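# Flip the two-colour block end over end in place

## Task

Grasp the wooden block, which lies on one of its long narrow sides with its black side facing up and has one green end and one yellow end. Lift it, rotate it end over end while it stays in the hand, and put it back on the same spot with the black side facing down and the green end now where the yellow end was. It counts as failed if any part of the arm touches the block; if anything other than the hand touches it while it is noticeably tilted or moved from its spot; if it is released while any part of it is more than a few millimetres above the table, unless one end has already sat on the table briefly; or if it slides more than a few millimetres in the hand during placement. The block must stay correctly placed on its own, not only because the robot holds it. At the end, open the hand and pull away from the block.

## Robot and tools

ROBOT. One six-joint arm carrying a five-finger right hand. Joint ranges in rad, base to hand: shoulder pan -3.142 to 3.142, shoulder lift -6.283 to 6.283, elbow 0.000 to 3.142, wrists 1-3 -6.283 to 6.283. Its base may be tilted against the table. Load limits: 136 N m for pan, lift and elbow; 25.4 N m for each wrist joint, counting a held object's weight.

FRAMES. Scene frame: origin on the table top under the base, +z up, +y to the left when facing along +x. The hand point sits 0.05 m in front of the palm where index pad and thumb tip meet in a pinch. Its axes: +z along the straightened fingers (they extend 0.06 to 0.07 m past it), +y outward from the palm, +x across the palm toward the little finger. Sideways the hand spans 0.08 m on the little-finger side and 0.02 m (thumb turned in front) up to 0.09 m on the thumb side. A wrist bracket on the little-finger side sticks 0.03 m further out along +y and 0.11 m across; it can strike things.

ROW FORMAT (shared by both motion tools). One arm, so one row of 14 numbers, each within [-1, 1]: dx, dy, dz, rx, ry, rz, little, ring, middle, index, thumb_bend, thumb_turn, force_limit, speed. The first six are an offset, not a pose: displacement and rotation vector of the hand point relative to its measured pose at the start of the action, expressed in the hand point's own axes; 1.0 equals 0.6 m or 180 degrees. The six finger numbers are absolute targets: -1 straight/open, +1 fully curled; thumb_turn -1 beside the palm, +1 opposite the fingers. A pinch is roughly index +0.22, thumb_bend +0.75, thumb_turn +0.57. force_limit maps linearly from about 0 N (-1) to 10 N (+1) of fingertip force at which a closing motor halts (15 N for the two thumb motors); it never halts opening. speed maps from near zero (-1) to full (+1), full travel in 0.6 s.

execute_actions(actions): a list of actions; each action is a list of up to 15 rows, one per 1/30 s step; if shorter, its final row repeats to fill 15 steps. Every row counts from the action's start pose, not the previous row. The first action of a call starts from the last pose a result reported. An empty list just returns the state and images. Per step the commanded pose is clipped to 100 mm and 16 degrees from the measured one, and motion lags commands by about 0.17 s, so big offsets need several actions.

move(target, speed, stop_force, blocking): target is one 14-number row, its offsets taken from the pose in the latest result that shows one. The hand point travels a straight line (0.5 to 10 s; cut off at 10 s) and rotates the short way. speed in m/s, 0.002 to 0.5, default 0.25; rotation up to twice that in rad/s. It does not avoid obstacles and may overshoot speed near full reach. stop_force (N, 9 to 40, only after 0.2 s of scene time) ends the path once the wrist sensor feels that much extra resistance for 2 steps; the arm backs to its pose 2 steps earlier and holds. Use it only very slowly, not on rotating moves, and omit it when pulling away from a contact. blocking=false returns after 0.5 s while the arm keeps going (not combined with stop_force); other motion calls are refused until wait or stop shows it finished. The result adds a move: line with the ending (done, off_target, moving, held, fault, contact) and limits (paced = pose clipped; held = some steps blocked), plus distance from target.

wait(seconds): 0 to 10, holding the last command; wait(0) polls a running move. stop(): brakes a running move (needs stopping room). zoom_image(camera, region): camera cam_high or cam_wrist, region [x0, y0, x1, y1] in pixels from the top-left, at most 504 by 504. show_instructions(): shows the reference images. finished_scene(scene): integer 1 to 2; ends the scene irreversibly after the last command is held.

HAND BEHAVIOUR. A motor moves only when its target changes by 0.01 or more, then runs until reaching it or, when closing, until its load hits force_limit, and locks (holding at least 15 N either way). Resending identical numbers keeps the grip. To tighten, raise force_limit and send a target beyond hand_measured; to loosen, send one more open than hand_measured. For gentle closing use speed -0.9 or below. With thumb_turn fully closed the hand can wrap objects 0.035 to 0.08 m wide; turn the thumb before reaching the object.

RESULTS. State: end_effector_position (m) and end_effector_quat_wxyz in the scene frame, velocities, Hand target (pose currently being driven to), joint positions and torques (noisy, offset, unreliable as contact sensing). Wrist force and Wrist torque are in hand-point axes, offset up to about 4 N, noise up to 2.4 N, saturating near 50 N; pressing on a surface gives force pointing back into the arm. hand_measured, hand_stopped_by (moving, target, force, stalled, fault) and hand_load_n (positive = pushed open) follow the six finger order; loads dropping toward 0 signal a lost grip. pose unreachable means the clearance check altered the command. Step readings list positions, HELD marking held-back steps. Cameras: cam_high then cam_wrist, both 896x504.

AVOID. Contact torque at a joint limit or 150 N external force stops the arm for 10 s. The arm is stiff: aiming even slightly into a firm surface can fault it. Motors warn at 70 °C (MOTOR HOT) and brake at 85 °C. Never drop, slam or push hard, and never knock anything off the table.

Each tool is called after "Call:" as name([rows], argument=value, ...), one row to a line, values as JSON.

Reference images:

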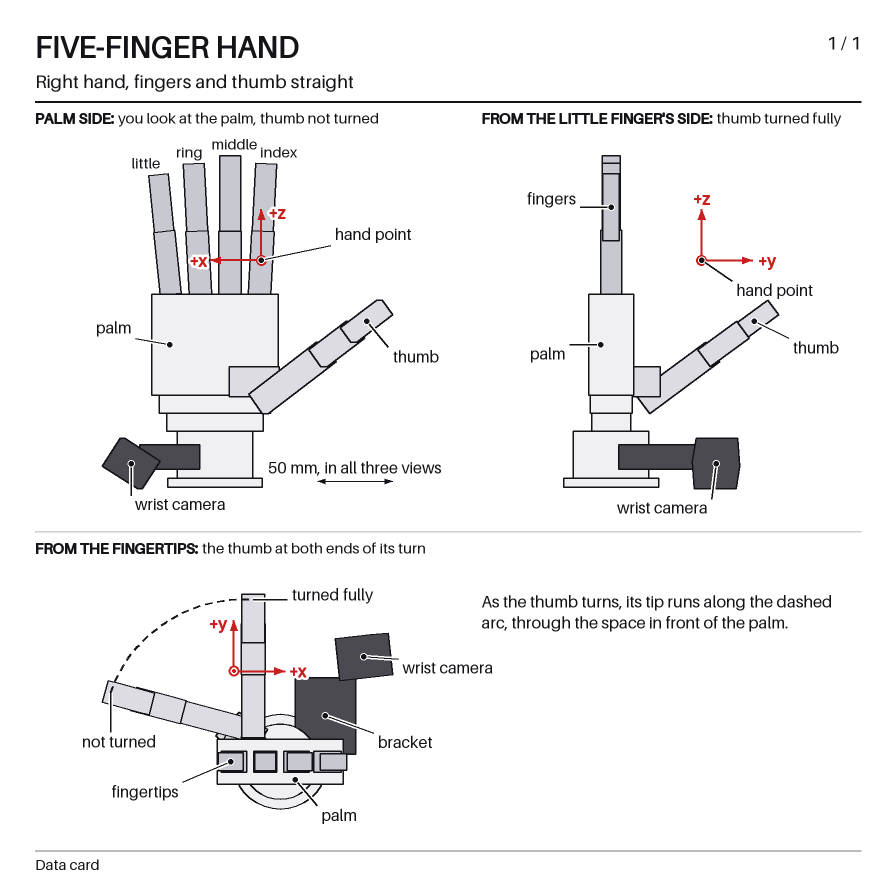

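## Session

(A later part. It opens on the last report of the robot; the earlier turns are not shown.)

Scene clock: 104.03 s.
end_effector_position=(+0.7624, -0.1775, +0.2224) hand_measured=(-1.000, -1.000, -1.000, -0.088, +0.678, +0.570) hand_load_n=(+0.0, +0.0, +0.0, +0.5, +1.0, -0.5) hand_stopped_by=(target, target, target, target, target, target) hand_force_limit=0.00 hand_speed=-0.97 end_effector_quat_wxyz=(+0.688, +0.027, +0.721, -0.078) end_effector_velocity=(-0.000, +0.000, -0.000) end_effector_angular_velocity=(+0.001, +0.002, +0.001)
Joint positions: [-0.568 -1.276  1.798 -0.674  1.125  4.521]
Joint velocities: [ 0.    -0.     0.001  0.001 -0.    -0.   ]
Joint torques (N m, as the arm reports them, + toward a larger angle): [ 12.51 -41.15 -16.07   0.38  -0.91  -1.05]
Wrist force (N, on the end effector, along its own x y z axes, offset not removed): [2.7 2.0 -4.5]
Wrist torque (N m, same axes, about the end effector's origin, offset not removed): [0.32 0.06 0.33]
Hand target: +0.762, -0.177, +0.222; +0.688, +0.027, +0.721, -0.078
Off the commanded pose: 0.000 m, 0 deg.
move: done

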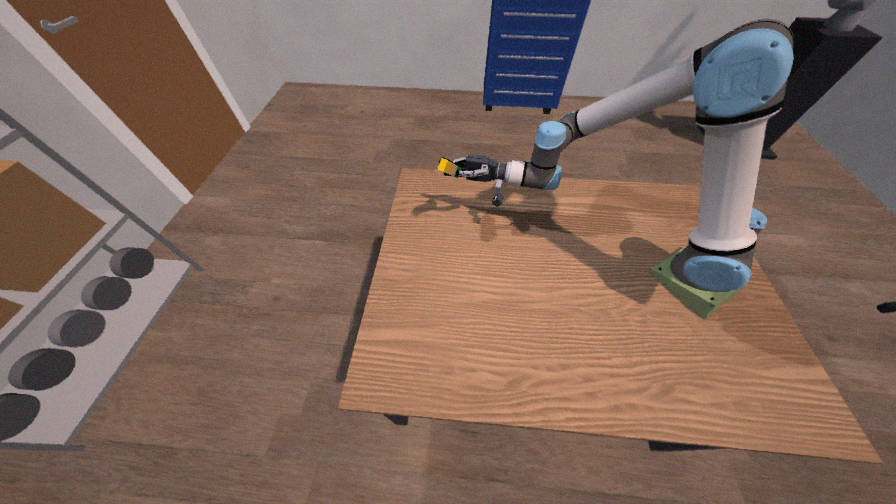

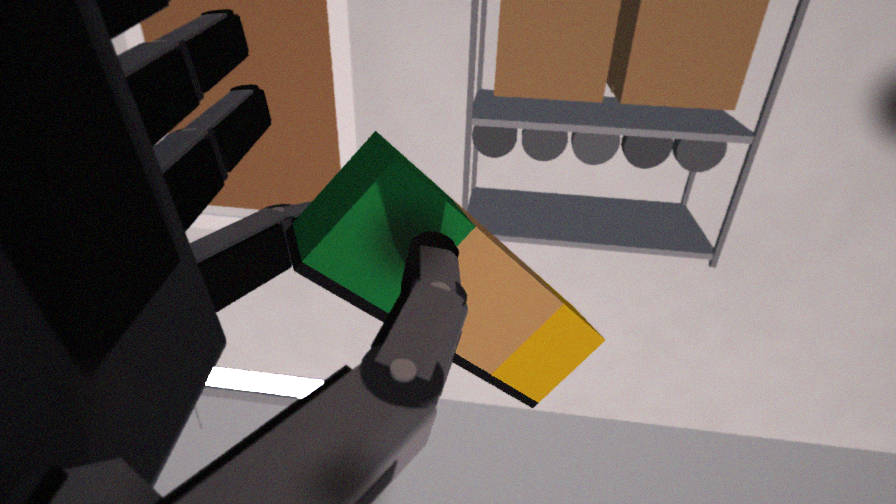

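Call:
move(target=[0,0,0,0,0,0,-1,-1,-1,0.3,0.68,0.57,0,-0.9])

Call:
move(target=[0,0,0,0,0.32,-0.553,-1,-1,-1,0.3,0.68,0.57,0,-0.9], speed=0.4)

Call:
move(target=[0,0,0,0,0.25,-0.433,-1,-1,-1,0.3,0.68,0.57,0,-0.9], speed=0.4)

Call:
move(target=[0,0,0,0,0,0,-1,-1,-1,-0.085,0.68,0.57,0,-0.97])

Scene clock: 114.63 s.
end_effector_position=(+0.7624, -0.1774, +0.2223) hand_measured=(-1.000, -1.000, -1.000, -0.074, +0.678, +0.570) hand_load_n=(+0.0, +0.0, +0.0, +5.0, +2.0, -0.5) hand_stopped_by=(target, target, target, force, target, target) hand_force_limit=0.00 hand_speed=-0.90 end_effector_quat_wxyz=(+0.688, +0.027, +0.721, -0.078) end_effector_velocity=(+0.000, -0.000, +0.000) end_effector_angular_velocity=(+0.000, -0.000, -0.000)
Joint positions: [-0.568 -1.276  1.798 -0.674  1.125  4.521]
Joint velocities: [-0.    -0.    -0.001  0.001  0.     0.001]
Joint torques (N m, as the arm reports them, + toward a larger angle): [  0.36 -40.5  -15.35  -2.68   0.11   1.4 ]
Wrist force (N, on the end effector, along its own x y z axes, offset not removed): [1.2 0.4 -4.6]
Wrist torque (N m, same axes, about the end effector's origin, offset not removed): [0.35 0.15 0.28]
Hand target: +0.762, -0.177, +0.222; +0.688, +0.027, +0.721, -0.078
Off the commanded pose: 0.000 m, 0 deg.
move: done

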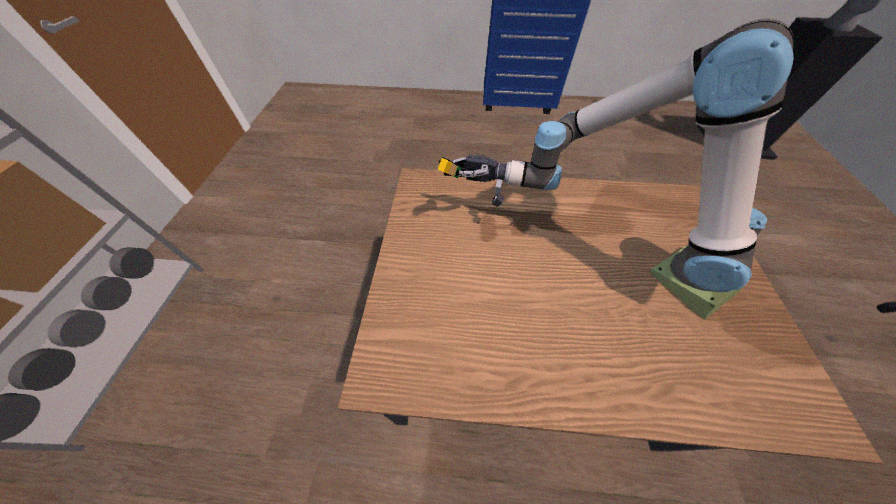

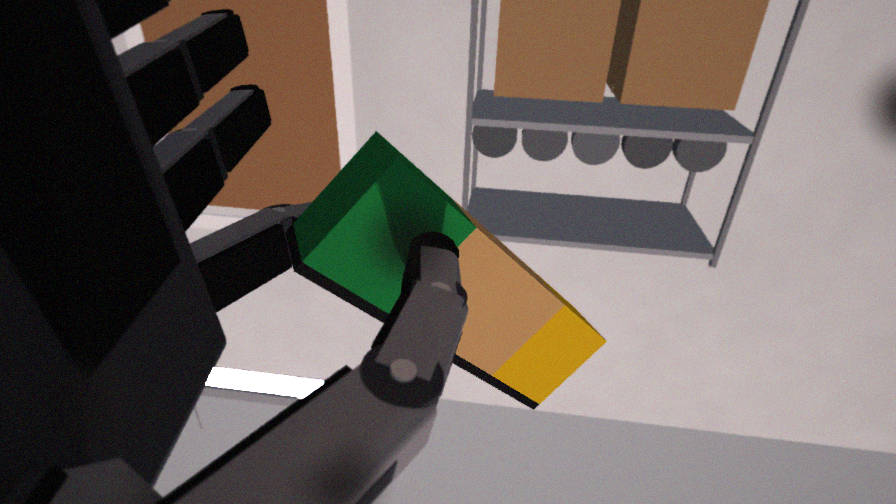

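Scene clock: 117.73 s.
end_effector_position=(+0.7624, -0.1772, +0.2222) hand_measured=(-1.000, -1.000, -1.000, -0.074, +0.678, +0.570) hand_load_n=(+0.0, +0.0, +0.0, +5.0, +2.0, -0.5) hand_stopped_by=(target, target, target, force, target, target) hand_force_limit=0.00 hand_speed=-0.90 end_effector_quat_wxyz=(+0.009, -0.479, +0.698, -0.533) end_effector_velocity=(+0.001, -0.000, +0.000) end_effector_angular_velocity=(-0.010, +0.006, -0.000)
Joint positions: [-0.086 -1.026  1.008  0.302  2.394  2.77 ]
Joint velocities: [ 0.003  0.004 -0.004 -0.004  0.008 -0.012]
Joint torques (N m, as the arm reports them, + toward a larger angle): [ 17.5  -40.14 -34.9   -2.24   1.73  -1.8 ]
Wrist force (N, on the end effector, along its own x y z axes, offset not removed): [0.4 1.6 -2.4]
Wrist torque (N m, same axes, about the end effector's origin, offset not removed): [0.42 0.15 0.20]
Hand target: +0.762, -0.177, +0.222; +0.008, -0.479, +0.698, -0.533
Off the commanded pose: 0.000 m, 0 deg.
move: done

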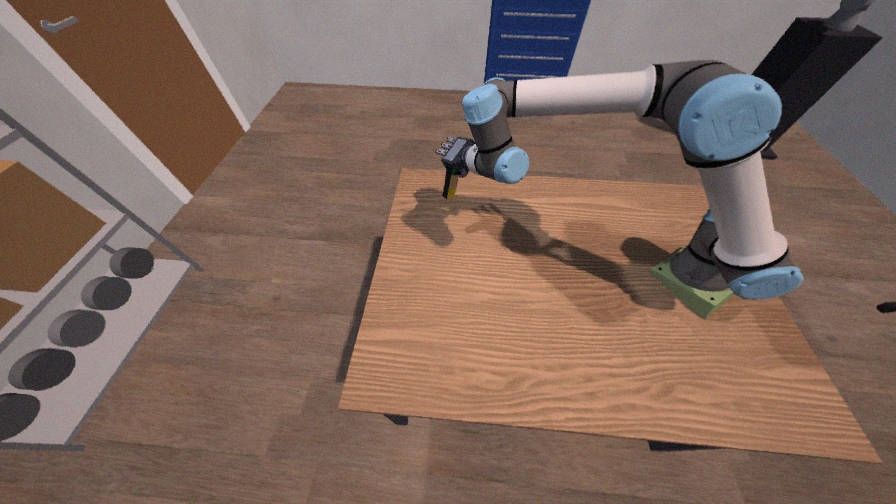

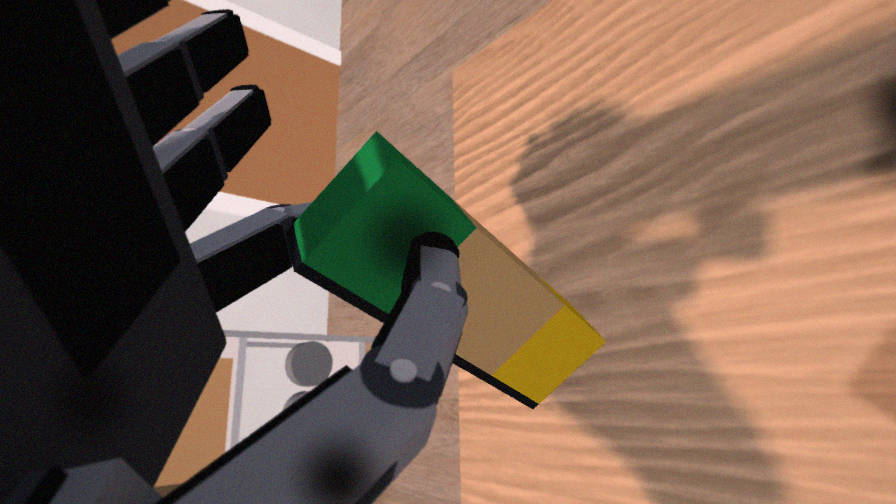

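Scene clock: 120.07 s.
end_effector_position=(+0.7614, -0.1758, +0.2215) hand_measured=(-1.000, -1.000, -1.000, -0.074, +0.678, +0.570) hand_load_n=(+0.0, +0.0, +0.0, +5.0, +2.0, +0.0) hand_stopped_by=(target, target, target, force, target, target) hand_force_limit=0.00 hand_speed=-0.90 end_effector_quat_wxyz=(+0.251, +0.569, -0.544, +0.564) end_effector_velocity=(+0.000, -0.000, -0.000) end_effector_angular_velocity=(-0.000, +0.000, +0.000)
Joint positions: [ 0.01  -0.878  0.923 -0.065  2.732  1.956]
Joint velocities: [-0.    -0.     0.    -0.001 -0.    -0.001]
Joint torques (N m, as the arm reports them, + toward a larger angle): [  5.83 -65.53 -34.52   2.35  -1.66  -1.67]
Wrist force (N, on the end effector, along its own x y z axes, offset not removed): [3.4 0.8 -2.3]
Wrist torque (N m, same axes, about the end effector's origin, offset not removed): [-0.03 -0.15 0.56]
Hand target: +0.761, -0.176, +0.221; +0.251, +0.569, -0.544, +0.564
Off the commanded pose: 0.002 m, 54 deg; orientation clipped at the last step of the last action.
move: held; limits=paced,held; held on 38 of 70 steps, including the last
pose unreachable: on one or more control steps of this call, first in action 0 (counted from 0), an arm could not follow its commanded pose, so it was not sent that pose on those steps. On the call's last step it was still not sent that pose. It may still have moved: this result reports where it is.
cause: the commanded pose would bring two parts of the arm too close to each other (joints 4 (wrist 1) to 6 (wrist 3) lie between them).

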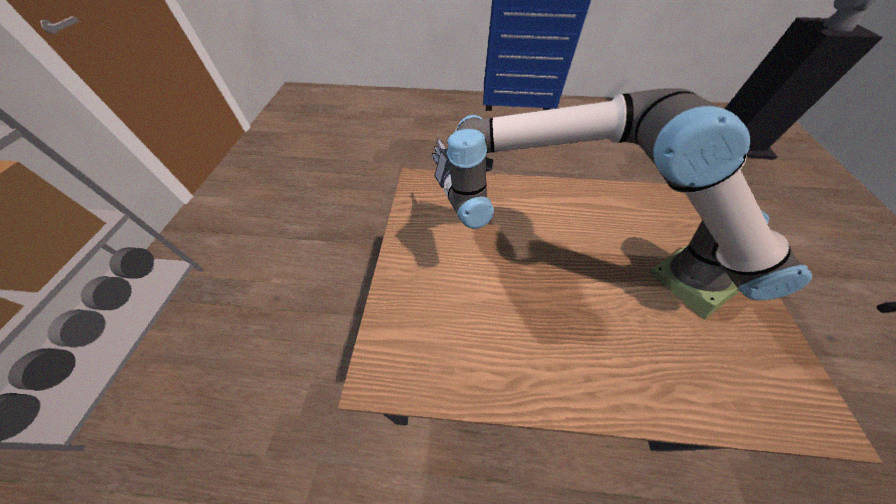

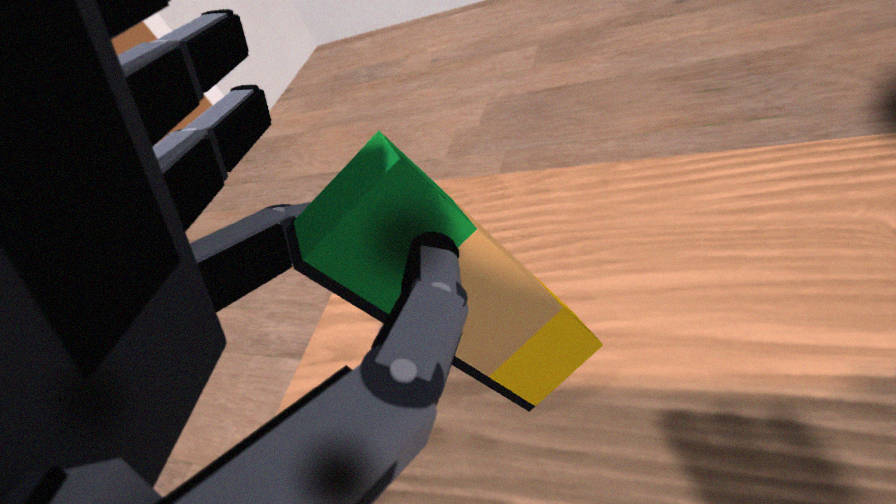

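Scene clock: 120.57 s.
end_effector_position=(+0.7614, -0.1758, +0.2215) hand_measured=(-1.000, -1.000, -1.000, -0.086, +0.678, +0.570) hand_load_n=(+0.0, +0.0, +0.0, +1.0, +1.0, +0.0) hand_stopped_by=(target, target, target, target, target, target) hand_force_limit=0.00 hand_speed=-0.97 end_effector_quat_wxyz=(+0.251, +0.569, -0.544, +0.564) end_effector_velocity=(-0.000, +0.000, -0.000) end_effector_angular_velocity=(-0.000, +0.001, +0.001)
Joint positions: [ 0.01  -0.878  0.923 -0.065  2.732  1.956]
Joint velocities: [ 0.    -0.     0.001  0.    -0.    -0.001]
Joint torques (N m, as the arm reports them, + toward a larger angle): [  7.14 -65.86 -33.39   1.9   -1.92  -1.55]
Wrist force (N, on the end effector, along its own x y z axes, offset not removed): [-0.9 1.0 -1.1]
Wrist torque (N m, same axes, about the end effector's origin, offset not removed): [0.24 0.32 0.38]
Hand target: +0.761, -0.176, +0.221; +0.251, +0.569, -0.544, +0.564
Off the commanded pose: 0.000 m, 0 deg.
move: done

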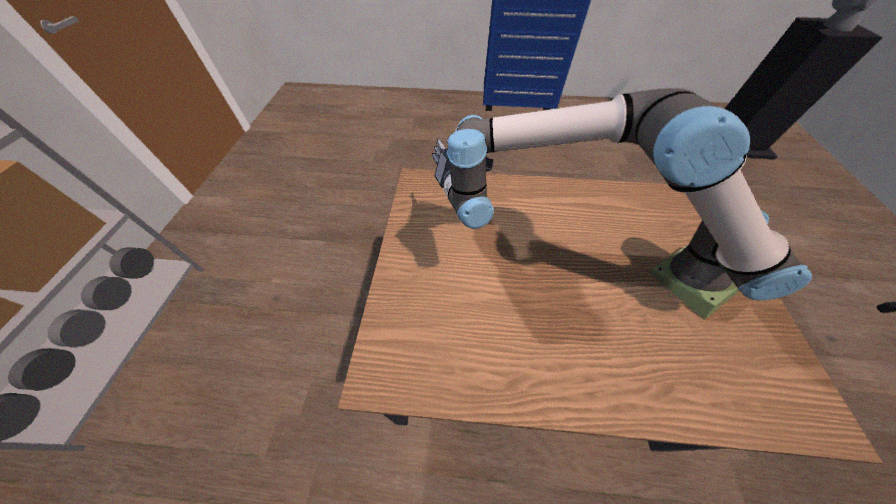

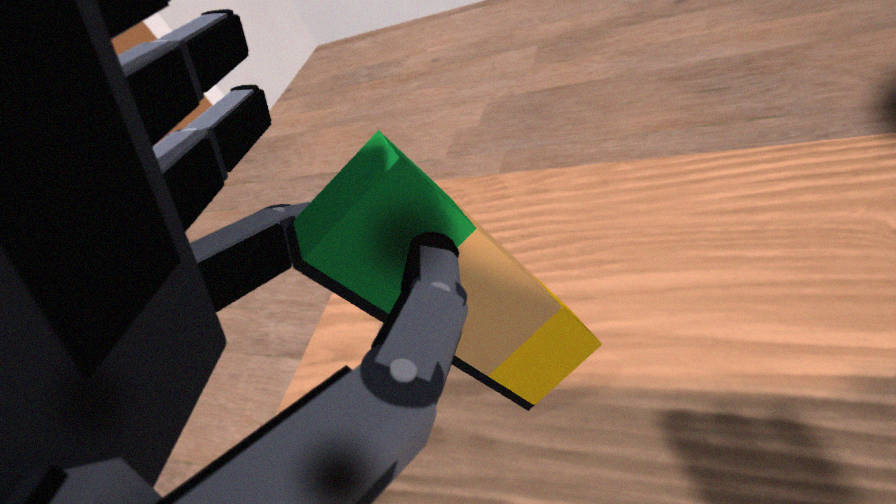

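Call:
move(target=[0,0,0,0,0,0,-1,-1,-1,0.3,0.68,0.57,0,-0.9])

Call:
move(target=[0,0,-0.1,0.254,-0.091,-0.066,-1,-1,-1,0.3,0.68,0.57,0,-0.9], speed=0.4)

Call:
move(target=[0,0,0,0,0.15,-0.26,-1,-1,-1,0.3,0.68,0.57,0,-0.9], speed=0.4)

Call:
move(target=[0,0,0,0,0,0,-1,-1,-1,-0.085,0.68,0.57,0,-0.97])

Call:
wait(seconds=1)

Scene clock: 127.70 s.
end_effector_position=(+0.7614, -0.1758, +0.2215) hand_measured=(-1.000, -1.000, -1.000, -0.072, +0.678, +0.570) hand_load_n=(+0.0, +0.0, +0.0, +5.5, +2.0, -0.5) hand_stopped_by=(target, target, target, force, target, target) hand_force_limit=0.00 hand_speed=-0.90 end_effector_quat_wxyz=(+0.251, +0.569, -0.544, +0.564) end_effector_velocity=(+0.000, +0.000, +0.001) end_effector_angular_velocity=(-0.001, -0.001, +0.001)
Joint positions: [ 0.01  -0.878  0.923 -0.065  2.732  1.956]
Joint velocities: [ 0.    -0.    -0.001 -0.001 -0.001 -0.002]
Joint torques (N m, as the arm reports them, + toward a larger angle): [  5.27 -66.55 -33.26   1.9   -1.76  -1.55]
Wrist force (N, on the end effector, along its own x y z axes, offset not removed): [1.1 -2.0 -2.9]
Wrist torque (N m, same axes, about the end effector's origin, offset not removed): [-0.43 0.04 0.37]
Hand target: +0.761, -0.176, +0.221; +0.251, +0.569, -0.544, +0.564
Off the commanded pose: 0.000 m, 0 deg.
move: done

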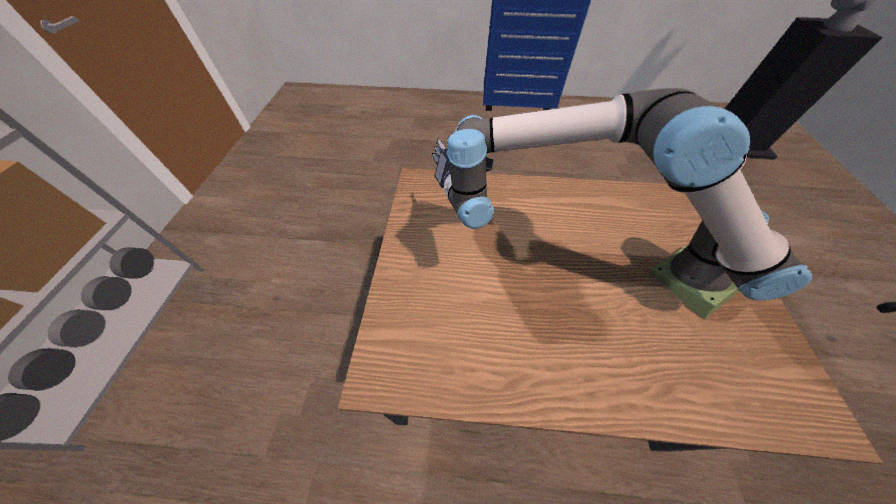

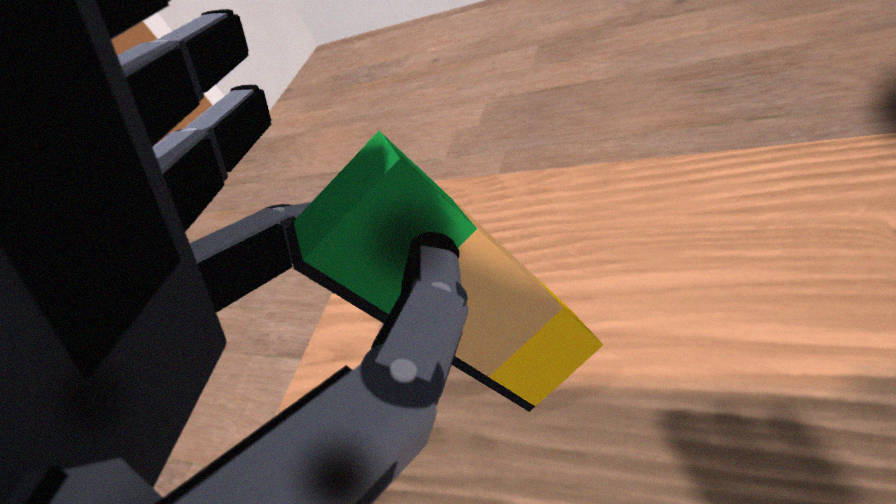

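Scene clock: 129.40 s.
end_effector_position=(+0.7393, -0.1221, +0.2358) hand_measured=(-1.000, -1.000, -1.000, -0.072, +0.678, +0.570) hand_load_n=(+0.0, +0.0, +0.0, +5.5, +2.0, -0.5) hand_stopped_by=(target, target, target, force, target, target) hand_force_limit=0.00 hand_speed=-0.90 end_effector_quat_wxyz=(-0.011, +0.745, -0.253, +0.617) end_effector_velocity=(+0.001, -0.000, +0.001) end_effector_angular_velocity=(+0.001, -0.002, +0.009)
Joint positions: [-0.126 -1.349  1.621 -0.238  1.753  1.771]
Joint velocities: [-0.004 -0.003  0.001  0.001 -0.013 -0.001]
Joint torques (N m, as the arm reports them, + toward a larger angle): [  2.55 -49.93  -6.66   0.33  -2.42  -1.36]
Wrist force (N, on the end effector, along its own x y z axes, offset not removed): [0.2 0.2 -2.9]
Wrist torque (N m, same axes, about the end effector's origin, offset not removed): [0.07 0.23 0.27]
Hand target: +0.739, -0.122, +0.236; -0.011, +0.745, -0.253, +0.617
Off the commanded pose: 0.000 m, 0 deg.
move: done

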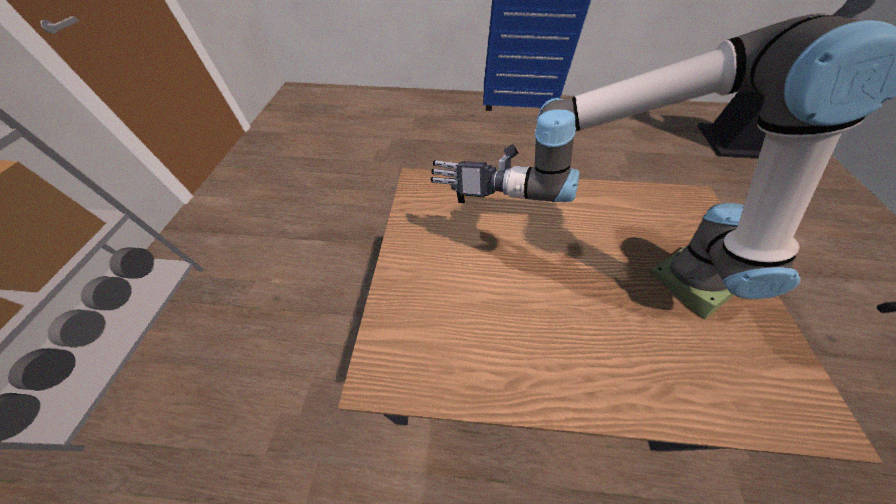

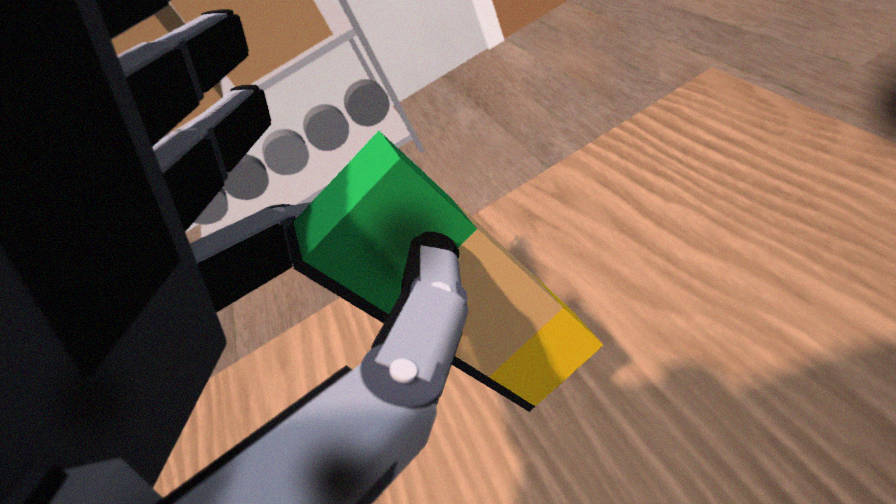

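Scene clock: 131.17 s.
end_effector_position=(+0.7391, -0.1221, +0.2359) hand_measured=(-1.000, -1.000, -1.000, -0.072, +0.678, +0.570) hand_load_n=(+0.0, +0.0, +0.0, +5.5, +2.0, -0.5) hand_stopped_by=(target, target, target, force, target, target) hand_force_limit=0.00 hand_speed=-0.90 end_effector_quat_wxyz=(+0.290, +0.624, +0.065, +0.723) end_effector_velocity=(+0.000, -0.000, -0.000) end_effector_angular_velocity=(-0.008, -0.005, +0.002)
Joint positions: [-0.155 -1.219  1.942 -1.136  1.614  0.895]
Joint velocities: [-0.003  0.004  0.002 -0.012 -0.008 -0.005]
Joint torques (N m, as the arm reports them, + toward a larger angle): [  2.34 -28.41  -1.14  -4.2   -2.19  -1.5 ]
Wrist force (N, on the end effector, along its own x y z axes, offset not removed): [0.9 1.0 -2.6]
Wrist torque (N m, same axes, about the end effector's origin, offset not removed): [0.14 -0.03 0.36]
Hand target: +0.739, -0.122, +0.236; +0.290, +0.623, +0.065, +0.723
Off the commanded pose: 0.000 m, 0 deg.
move: done

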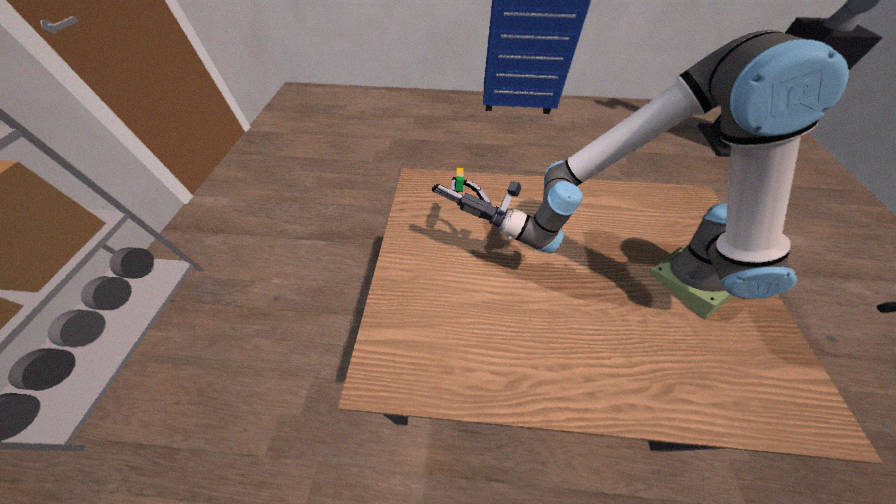

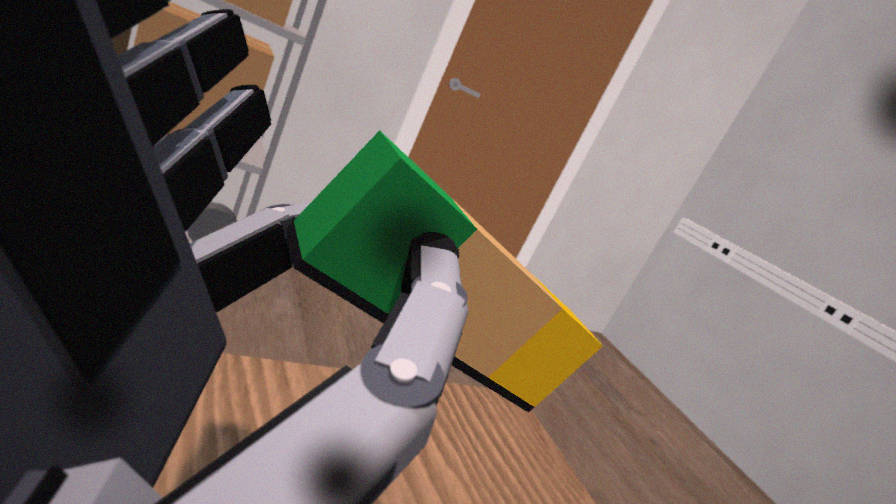

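Scene clock: 131.67 s.
end_effector_position=(+0.7391, -0.1221, +0.2358) hand_measured=(-1.000, -1.000, -1.000, -0.086, +0.680, +0.570) hand_load_n=(+0.0, +0.0, +0.0, +1.0, +0.5, +0.0) hand_stopped_by=(target, target, target, target, target, target) hand_force_limit=0.00 hand_speed=-0.97 end_effector_quat_wxyz=(+0.290, +0.624, +0.065, +0.723) end_effector_velocity=(+0.000, +0.000, +0.000) end_effector_angular_velocity=(+0.002, -0.000, +0.000)
Joint positions: [-0.155 -1.219  1.942 -1.136  1.614  0.895]
Joint velocities: [ 0.001 -0.    -0.     0.001  0.001  0.001]
Joint torques (N m, as the arm reports them, + toward a larger angle): [ 13.68 -50.14 -11.3    0.41   1.1    1.57]
Wrist force (N, on the end effector, along its own x y z axes, offset not removed): [-2.6 1.5 -2.5]
Wrist torque (N m, same axes, about the end effector's origin, offset not removed): [0.24 0.54 0.12]
Hand target: +0.739, -0.122, +0.236; +0.290, +0.624, +0.065, +0.723
Off the commanded pose: 0.000 m, 0 deg.
move: done

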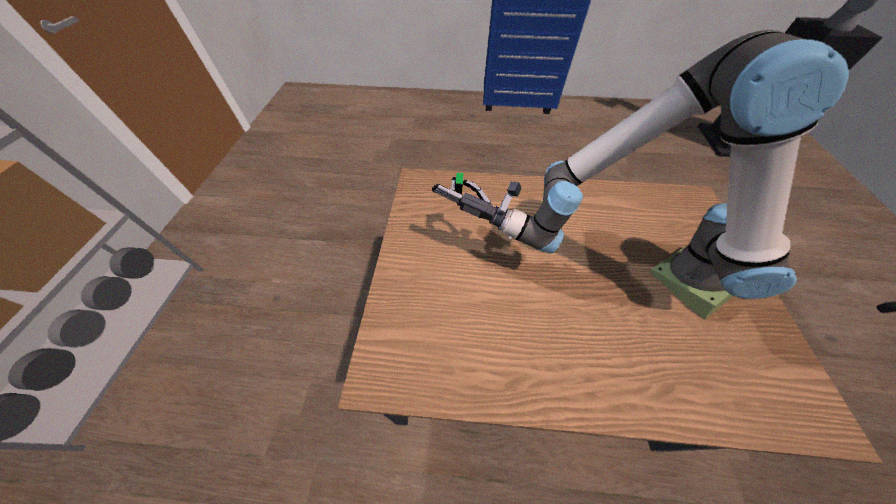

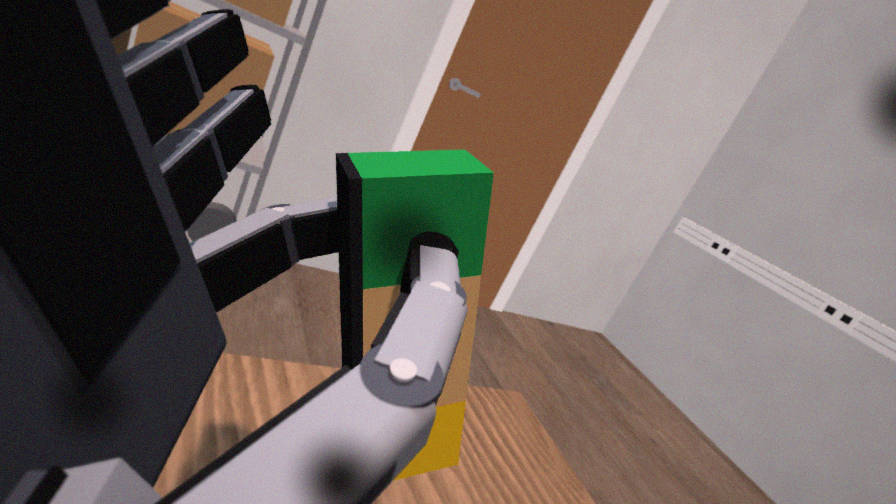

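Scene clock: 132.67 s.
end_effector_position=(+0.7391, -0.1221, +0.2359) hand_measured=(-1.000, -1.000, -1.000, -0.086, +0.680, +0.570) hand_load_n=(+0.0, +0.0, +0.0, +1.0, +0.5, +0.0) hand_stopped_by=(target, target, target, target, target, target) hand_force_limit=0.00 hand_speed=-0.97 end_effector_quat_wxyz=(+0.290, +0.624, +0.065, +0.723) end_effector_velocity=(+0.000, +0.000, +0.000) end_effector_angular_velocity=(+0.000, -0.001, +0.000)
Joint positions: [-0.155 -1.219  1.942 -1.136  1.614  0.895]
Joint velocities: [ 0.001 -0.    -0.001  0.     0.     0.   ]
Joint torques (N m, as the arm reports them, + toward a larger angle): [ 13.92 -48.89 -28.47   0.26   0.63   1.72]
Wrist force (N, on the end effector, along its own x y z axes, offset not removed): [0.8 0.4 -0.7]
Wrist torque (N m, same axes, about the end effector's origin, offset not removed): [-0.12 -0.05 0.14]
Hand target: +0.739, -0.122, +0.236; +0.290, +0.624, +0.065, +0.723
Off the commanded pose: 0.000 m, 0 deg.
wait: 1.00 s; at rest by 0.17 s

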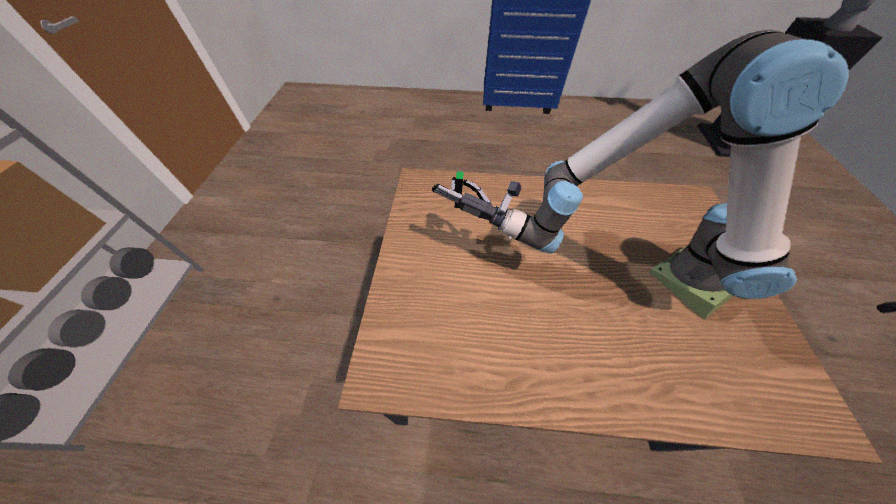

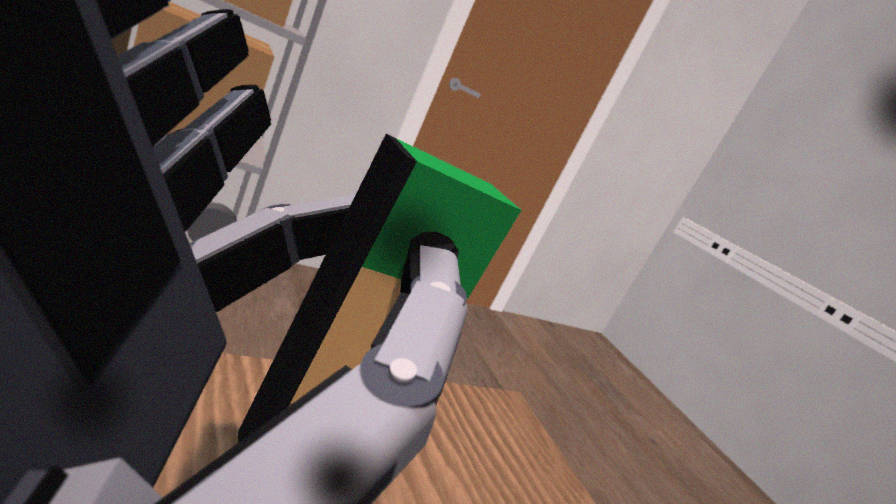

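Call:
move(target=[0,0,0,0,0,0,-1,-1,-1,0.3,0.68,0.57,0.6,-0.9])

Call:
move(target=[0,0,0,0,-0.25,0.433,-1,-1,-1,0.3,0.68,0.57,0.6,-0.9], speed=0.4)

Call:
move(target=[-0.247,0.094,0.07,-0.139,0.208,0.12,-1,-1,-1,0.3,0.68,0.57,0.6,-0.9], speed=0.3)

Call:
zoom_image(camera="cam_high", region=[410, 160, 510, 250])

Scene clock: 136.40 s.
end_effector_position=(+0.7391, -0.1221, +0.2359) hand_measured=(-1.000, -1.000, -1.000, -0.062, +0.678, +0.570) hand_load_n=(+0.0, +0.0, +0.0, +8.5, +3.0, +0.5) hand_stopped_by=(target, target, target, force, target, target) hand_force_limit=0.60 hand_speed=-0.90 end_effector_quat_wxyz=(+0.290, +0.624, +0.065, +0.723) end_effector_velocity=(-0.000, +0.000, -0.000) end_effector_angular_velocity=(+0.001, +0.000, +0.001)
Joint positions: [-0.155 -1.219  1.942 -1.136  1.614  0.895]
Joint velocities: [ 0.    -0.     0.001  0.    -0.     0.001]
Joint torques (N m, as the arm reports them, + toward a larger angle): [ 13.95 -49.74 -26.29   0.31   0.98   1.69]
Wrist force (N, on the end effector, along its own x y z axes, offset not removed): [-1.5 1.5 -4.6]
Wrist torque (N m, same axes, about the end effector's origin, offset not removed): [0.58 0.28 0.08]
Hand target: +0.739, -0.122, +0.236; +0.290, +0.624, +0.065, +0.723
Off the commanded pose: 0.000 m, 0 deg.
move: done

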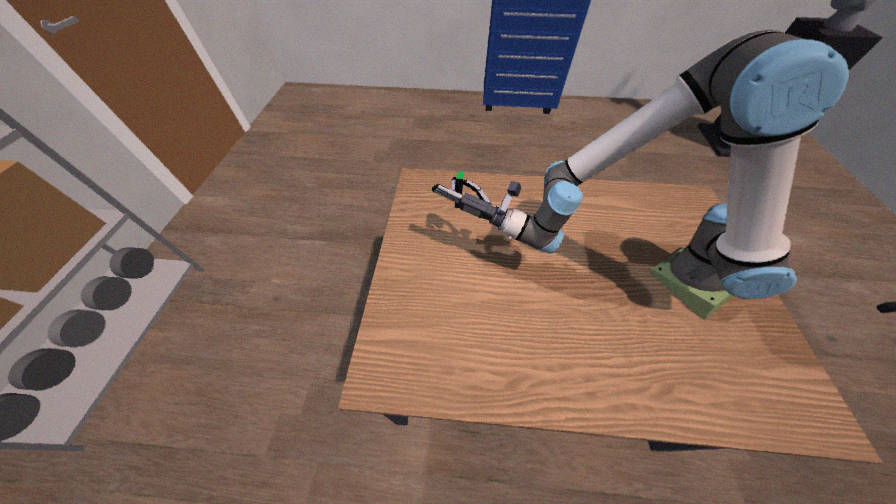

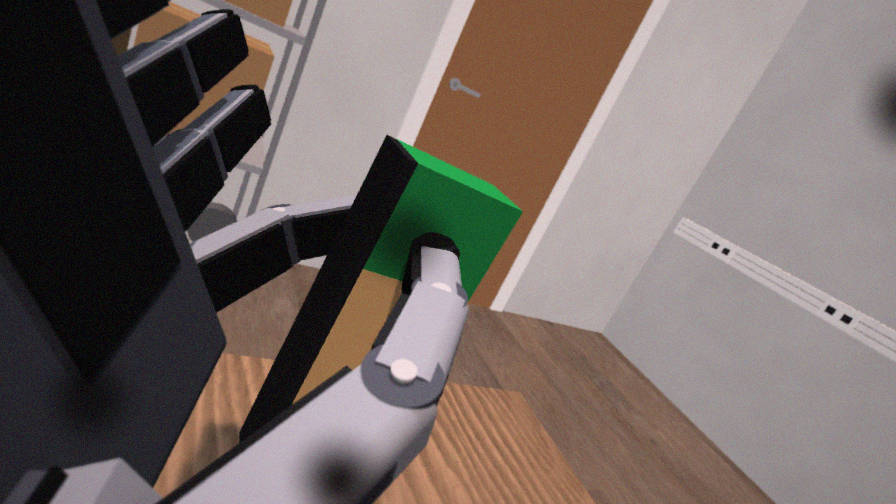

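Scene clock: 138.93 s.
end_effector_position=(+0.7394, -0.1220, +0.2358) hand_measured=(-1.000, -1.000, -1.000, -0.062, +0.678, +0.570) hand_load_n=(+0.0, +0.0, +0.0, +8.5, +3.0, +0.5) hand_stopped_by=(target, target, target, force, target, target) hand_force_limit=0.60 hand_speed=-0.90 end_effector_quat_wxyz=(-0.214, +0.736, -0.438, +0.469) end_effector_velocity=(+0.000, +0.000, -0.000) end_effector_angular_velocity=(+0.010, +0.004, +0.002)
Joint positions: [-0.265 -1.31   1.358  0.262  1.474  2.306]
Joint velocities: [-0.003  0.003 -0.007  0.01  -0.008  0.006]
Joint torques (N m, as the arm reports them, + toward a larger angle): [  2.42 -32.05 -31.73   1.64  -1.99   1.51]
Wrist force (N, on the end effector, along its own x y z axes, offset not removed): [-2.6 0.5 0.0]
Wrist torque (N m, same axes, about the end effector's origin, offset not removed): [-0.05 0.41 0.11]
Hand target: +0.739, -0.122, +0.236; -0.214, +0.736, -0.439, +0.469
Off the commanded pose: 0.000 m, 0 deg.
move: done

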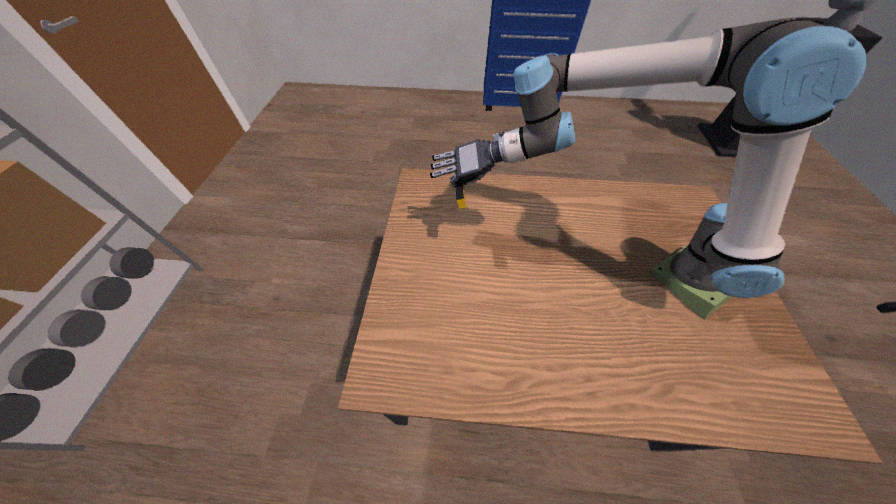

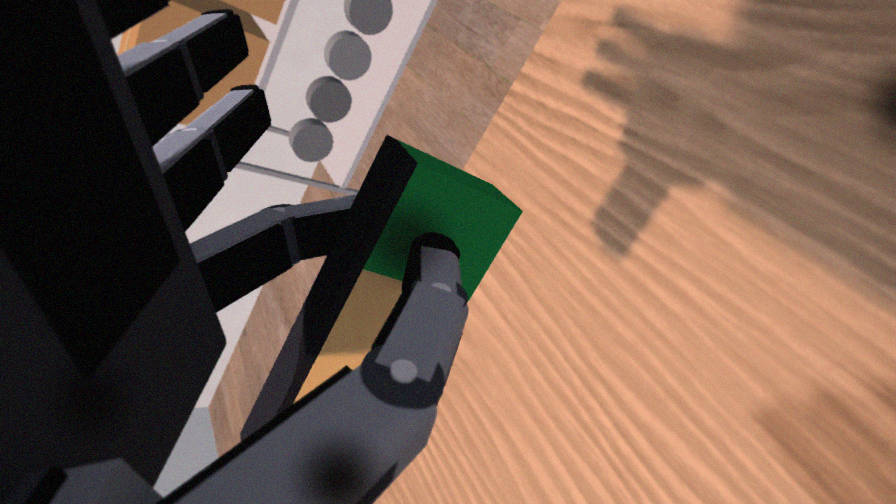

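Scene clock: 140.97 s.
end_effector_position=(+0.7247, -0.0303, +0.1007) hand_measured=(-1.000, -1.000, -1.000, -0.062, +0.678, +0.570) hand_load_n=(+0.0, +0.0, +0.0, +8.5, +3.0, +0.5) hand_stopped_by=(target, target, target, force, target, target) hand_force_limit=0.60 hand_speed=-0.90 end_effector_quat_wxyz=(-0.015, -0.484, +0.698, -0.527) end_effector_velocity=(+0.001, +0.000, -0.001) end_effector_angular_velocity=(+0.006, +0.003, -0.012)
Joint positions: [ 0.122 -0.883  1.176  0.128  2.619  2.889]
Joint velocities: [ 0.     0.014 -0.024  0.03   0.008  0.024]
Joint torques (N m, as the arm reports them, + toward a larger angle): [ 19.56 -43.92 -29.16   2.89   2.39   1.61]
Wrist force (N, on the end effector, along its own x y z axes, offset not removed): [-0.7 -3.0 -1.3]
Wrist torque (N m, same axes, about the end effector's origin, offset not removed): [-0.38 0.10 0.17]
Hand target: +0.725, -0.030, +0.101; -0.015, -0.484, +0.699, -0.527
Off the commanded pose: 0.000 m, 0 deg.
move: done

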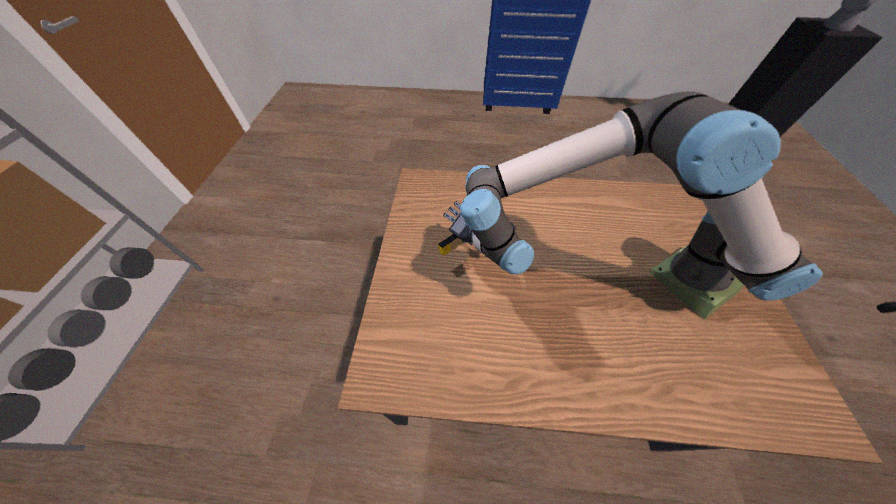

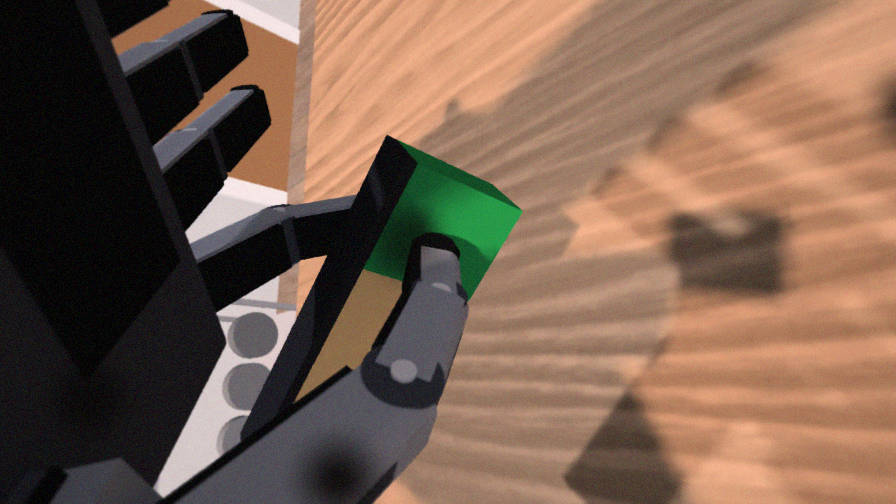

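Region (410, 160, 510, 250) of cam_high's 896x504 image, scaled by 5.040, with more detail than that image has; it fills the top 454 rows of this view, and the rest is white.

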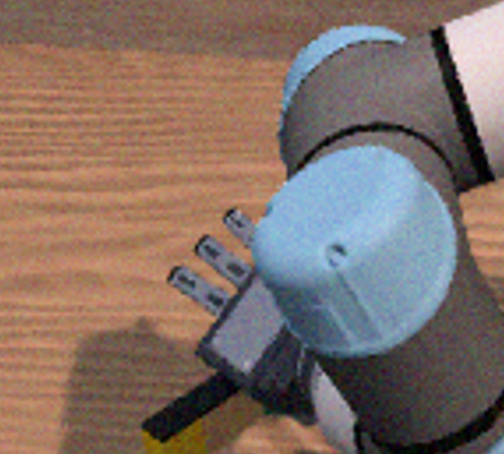

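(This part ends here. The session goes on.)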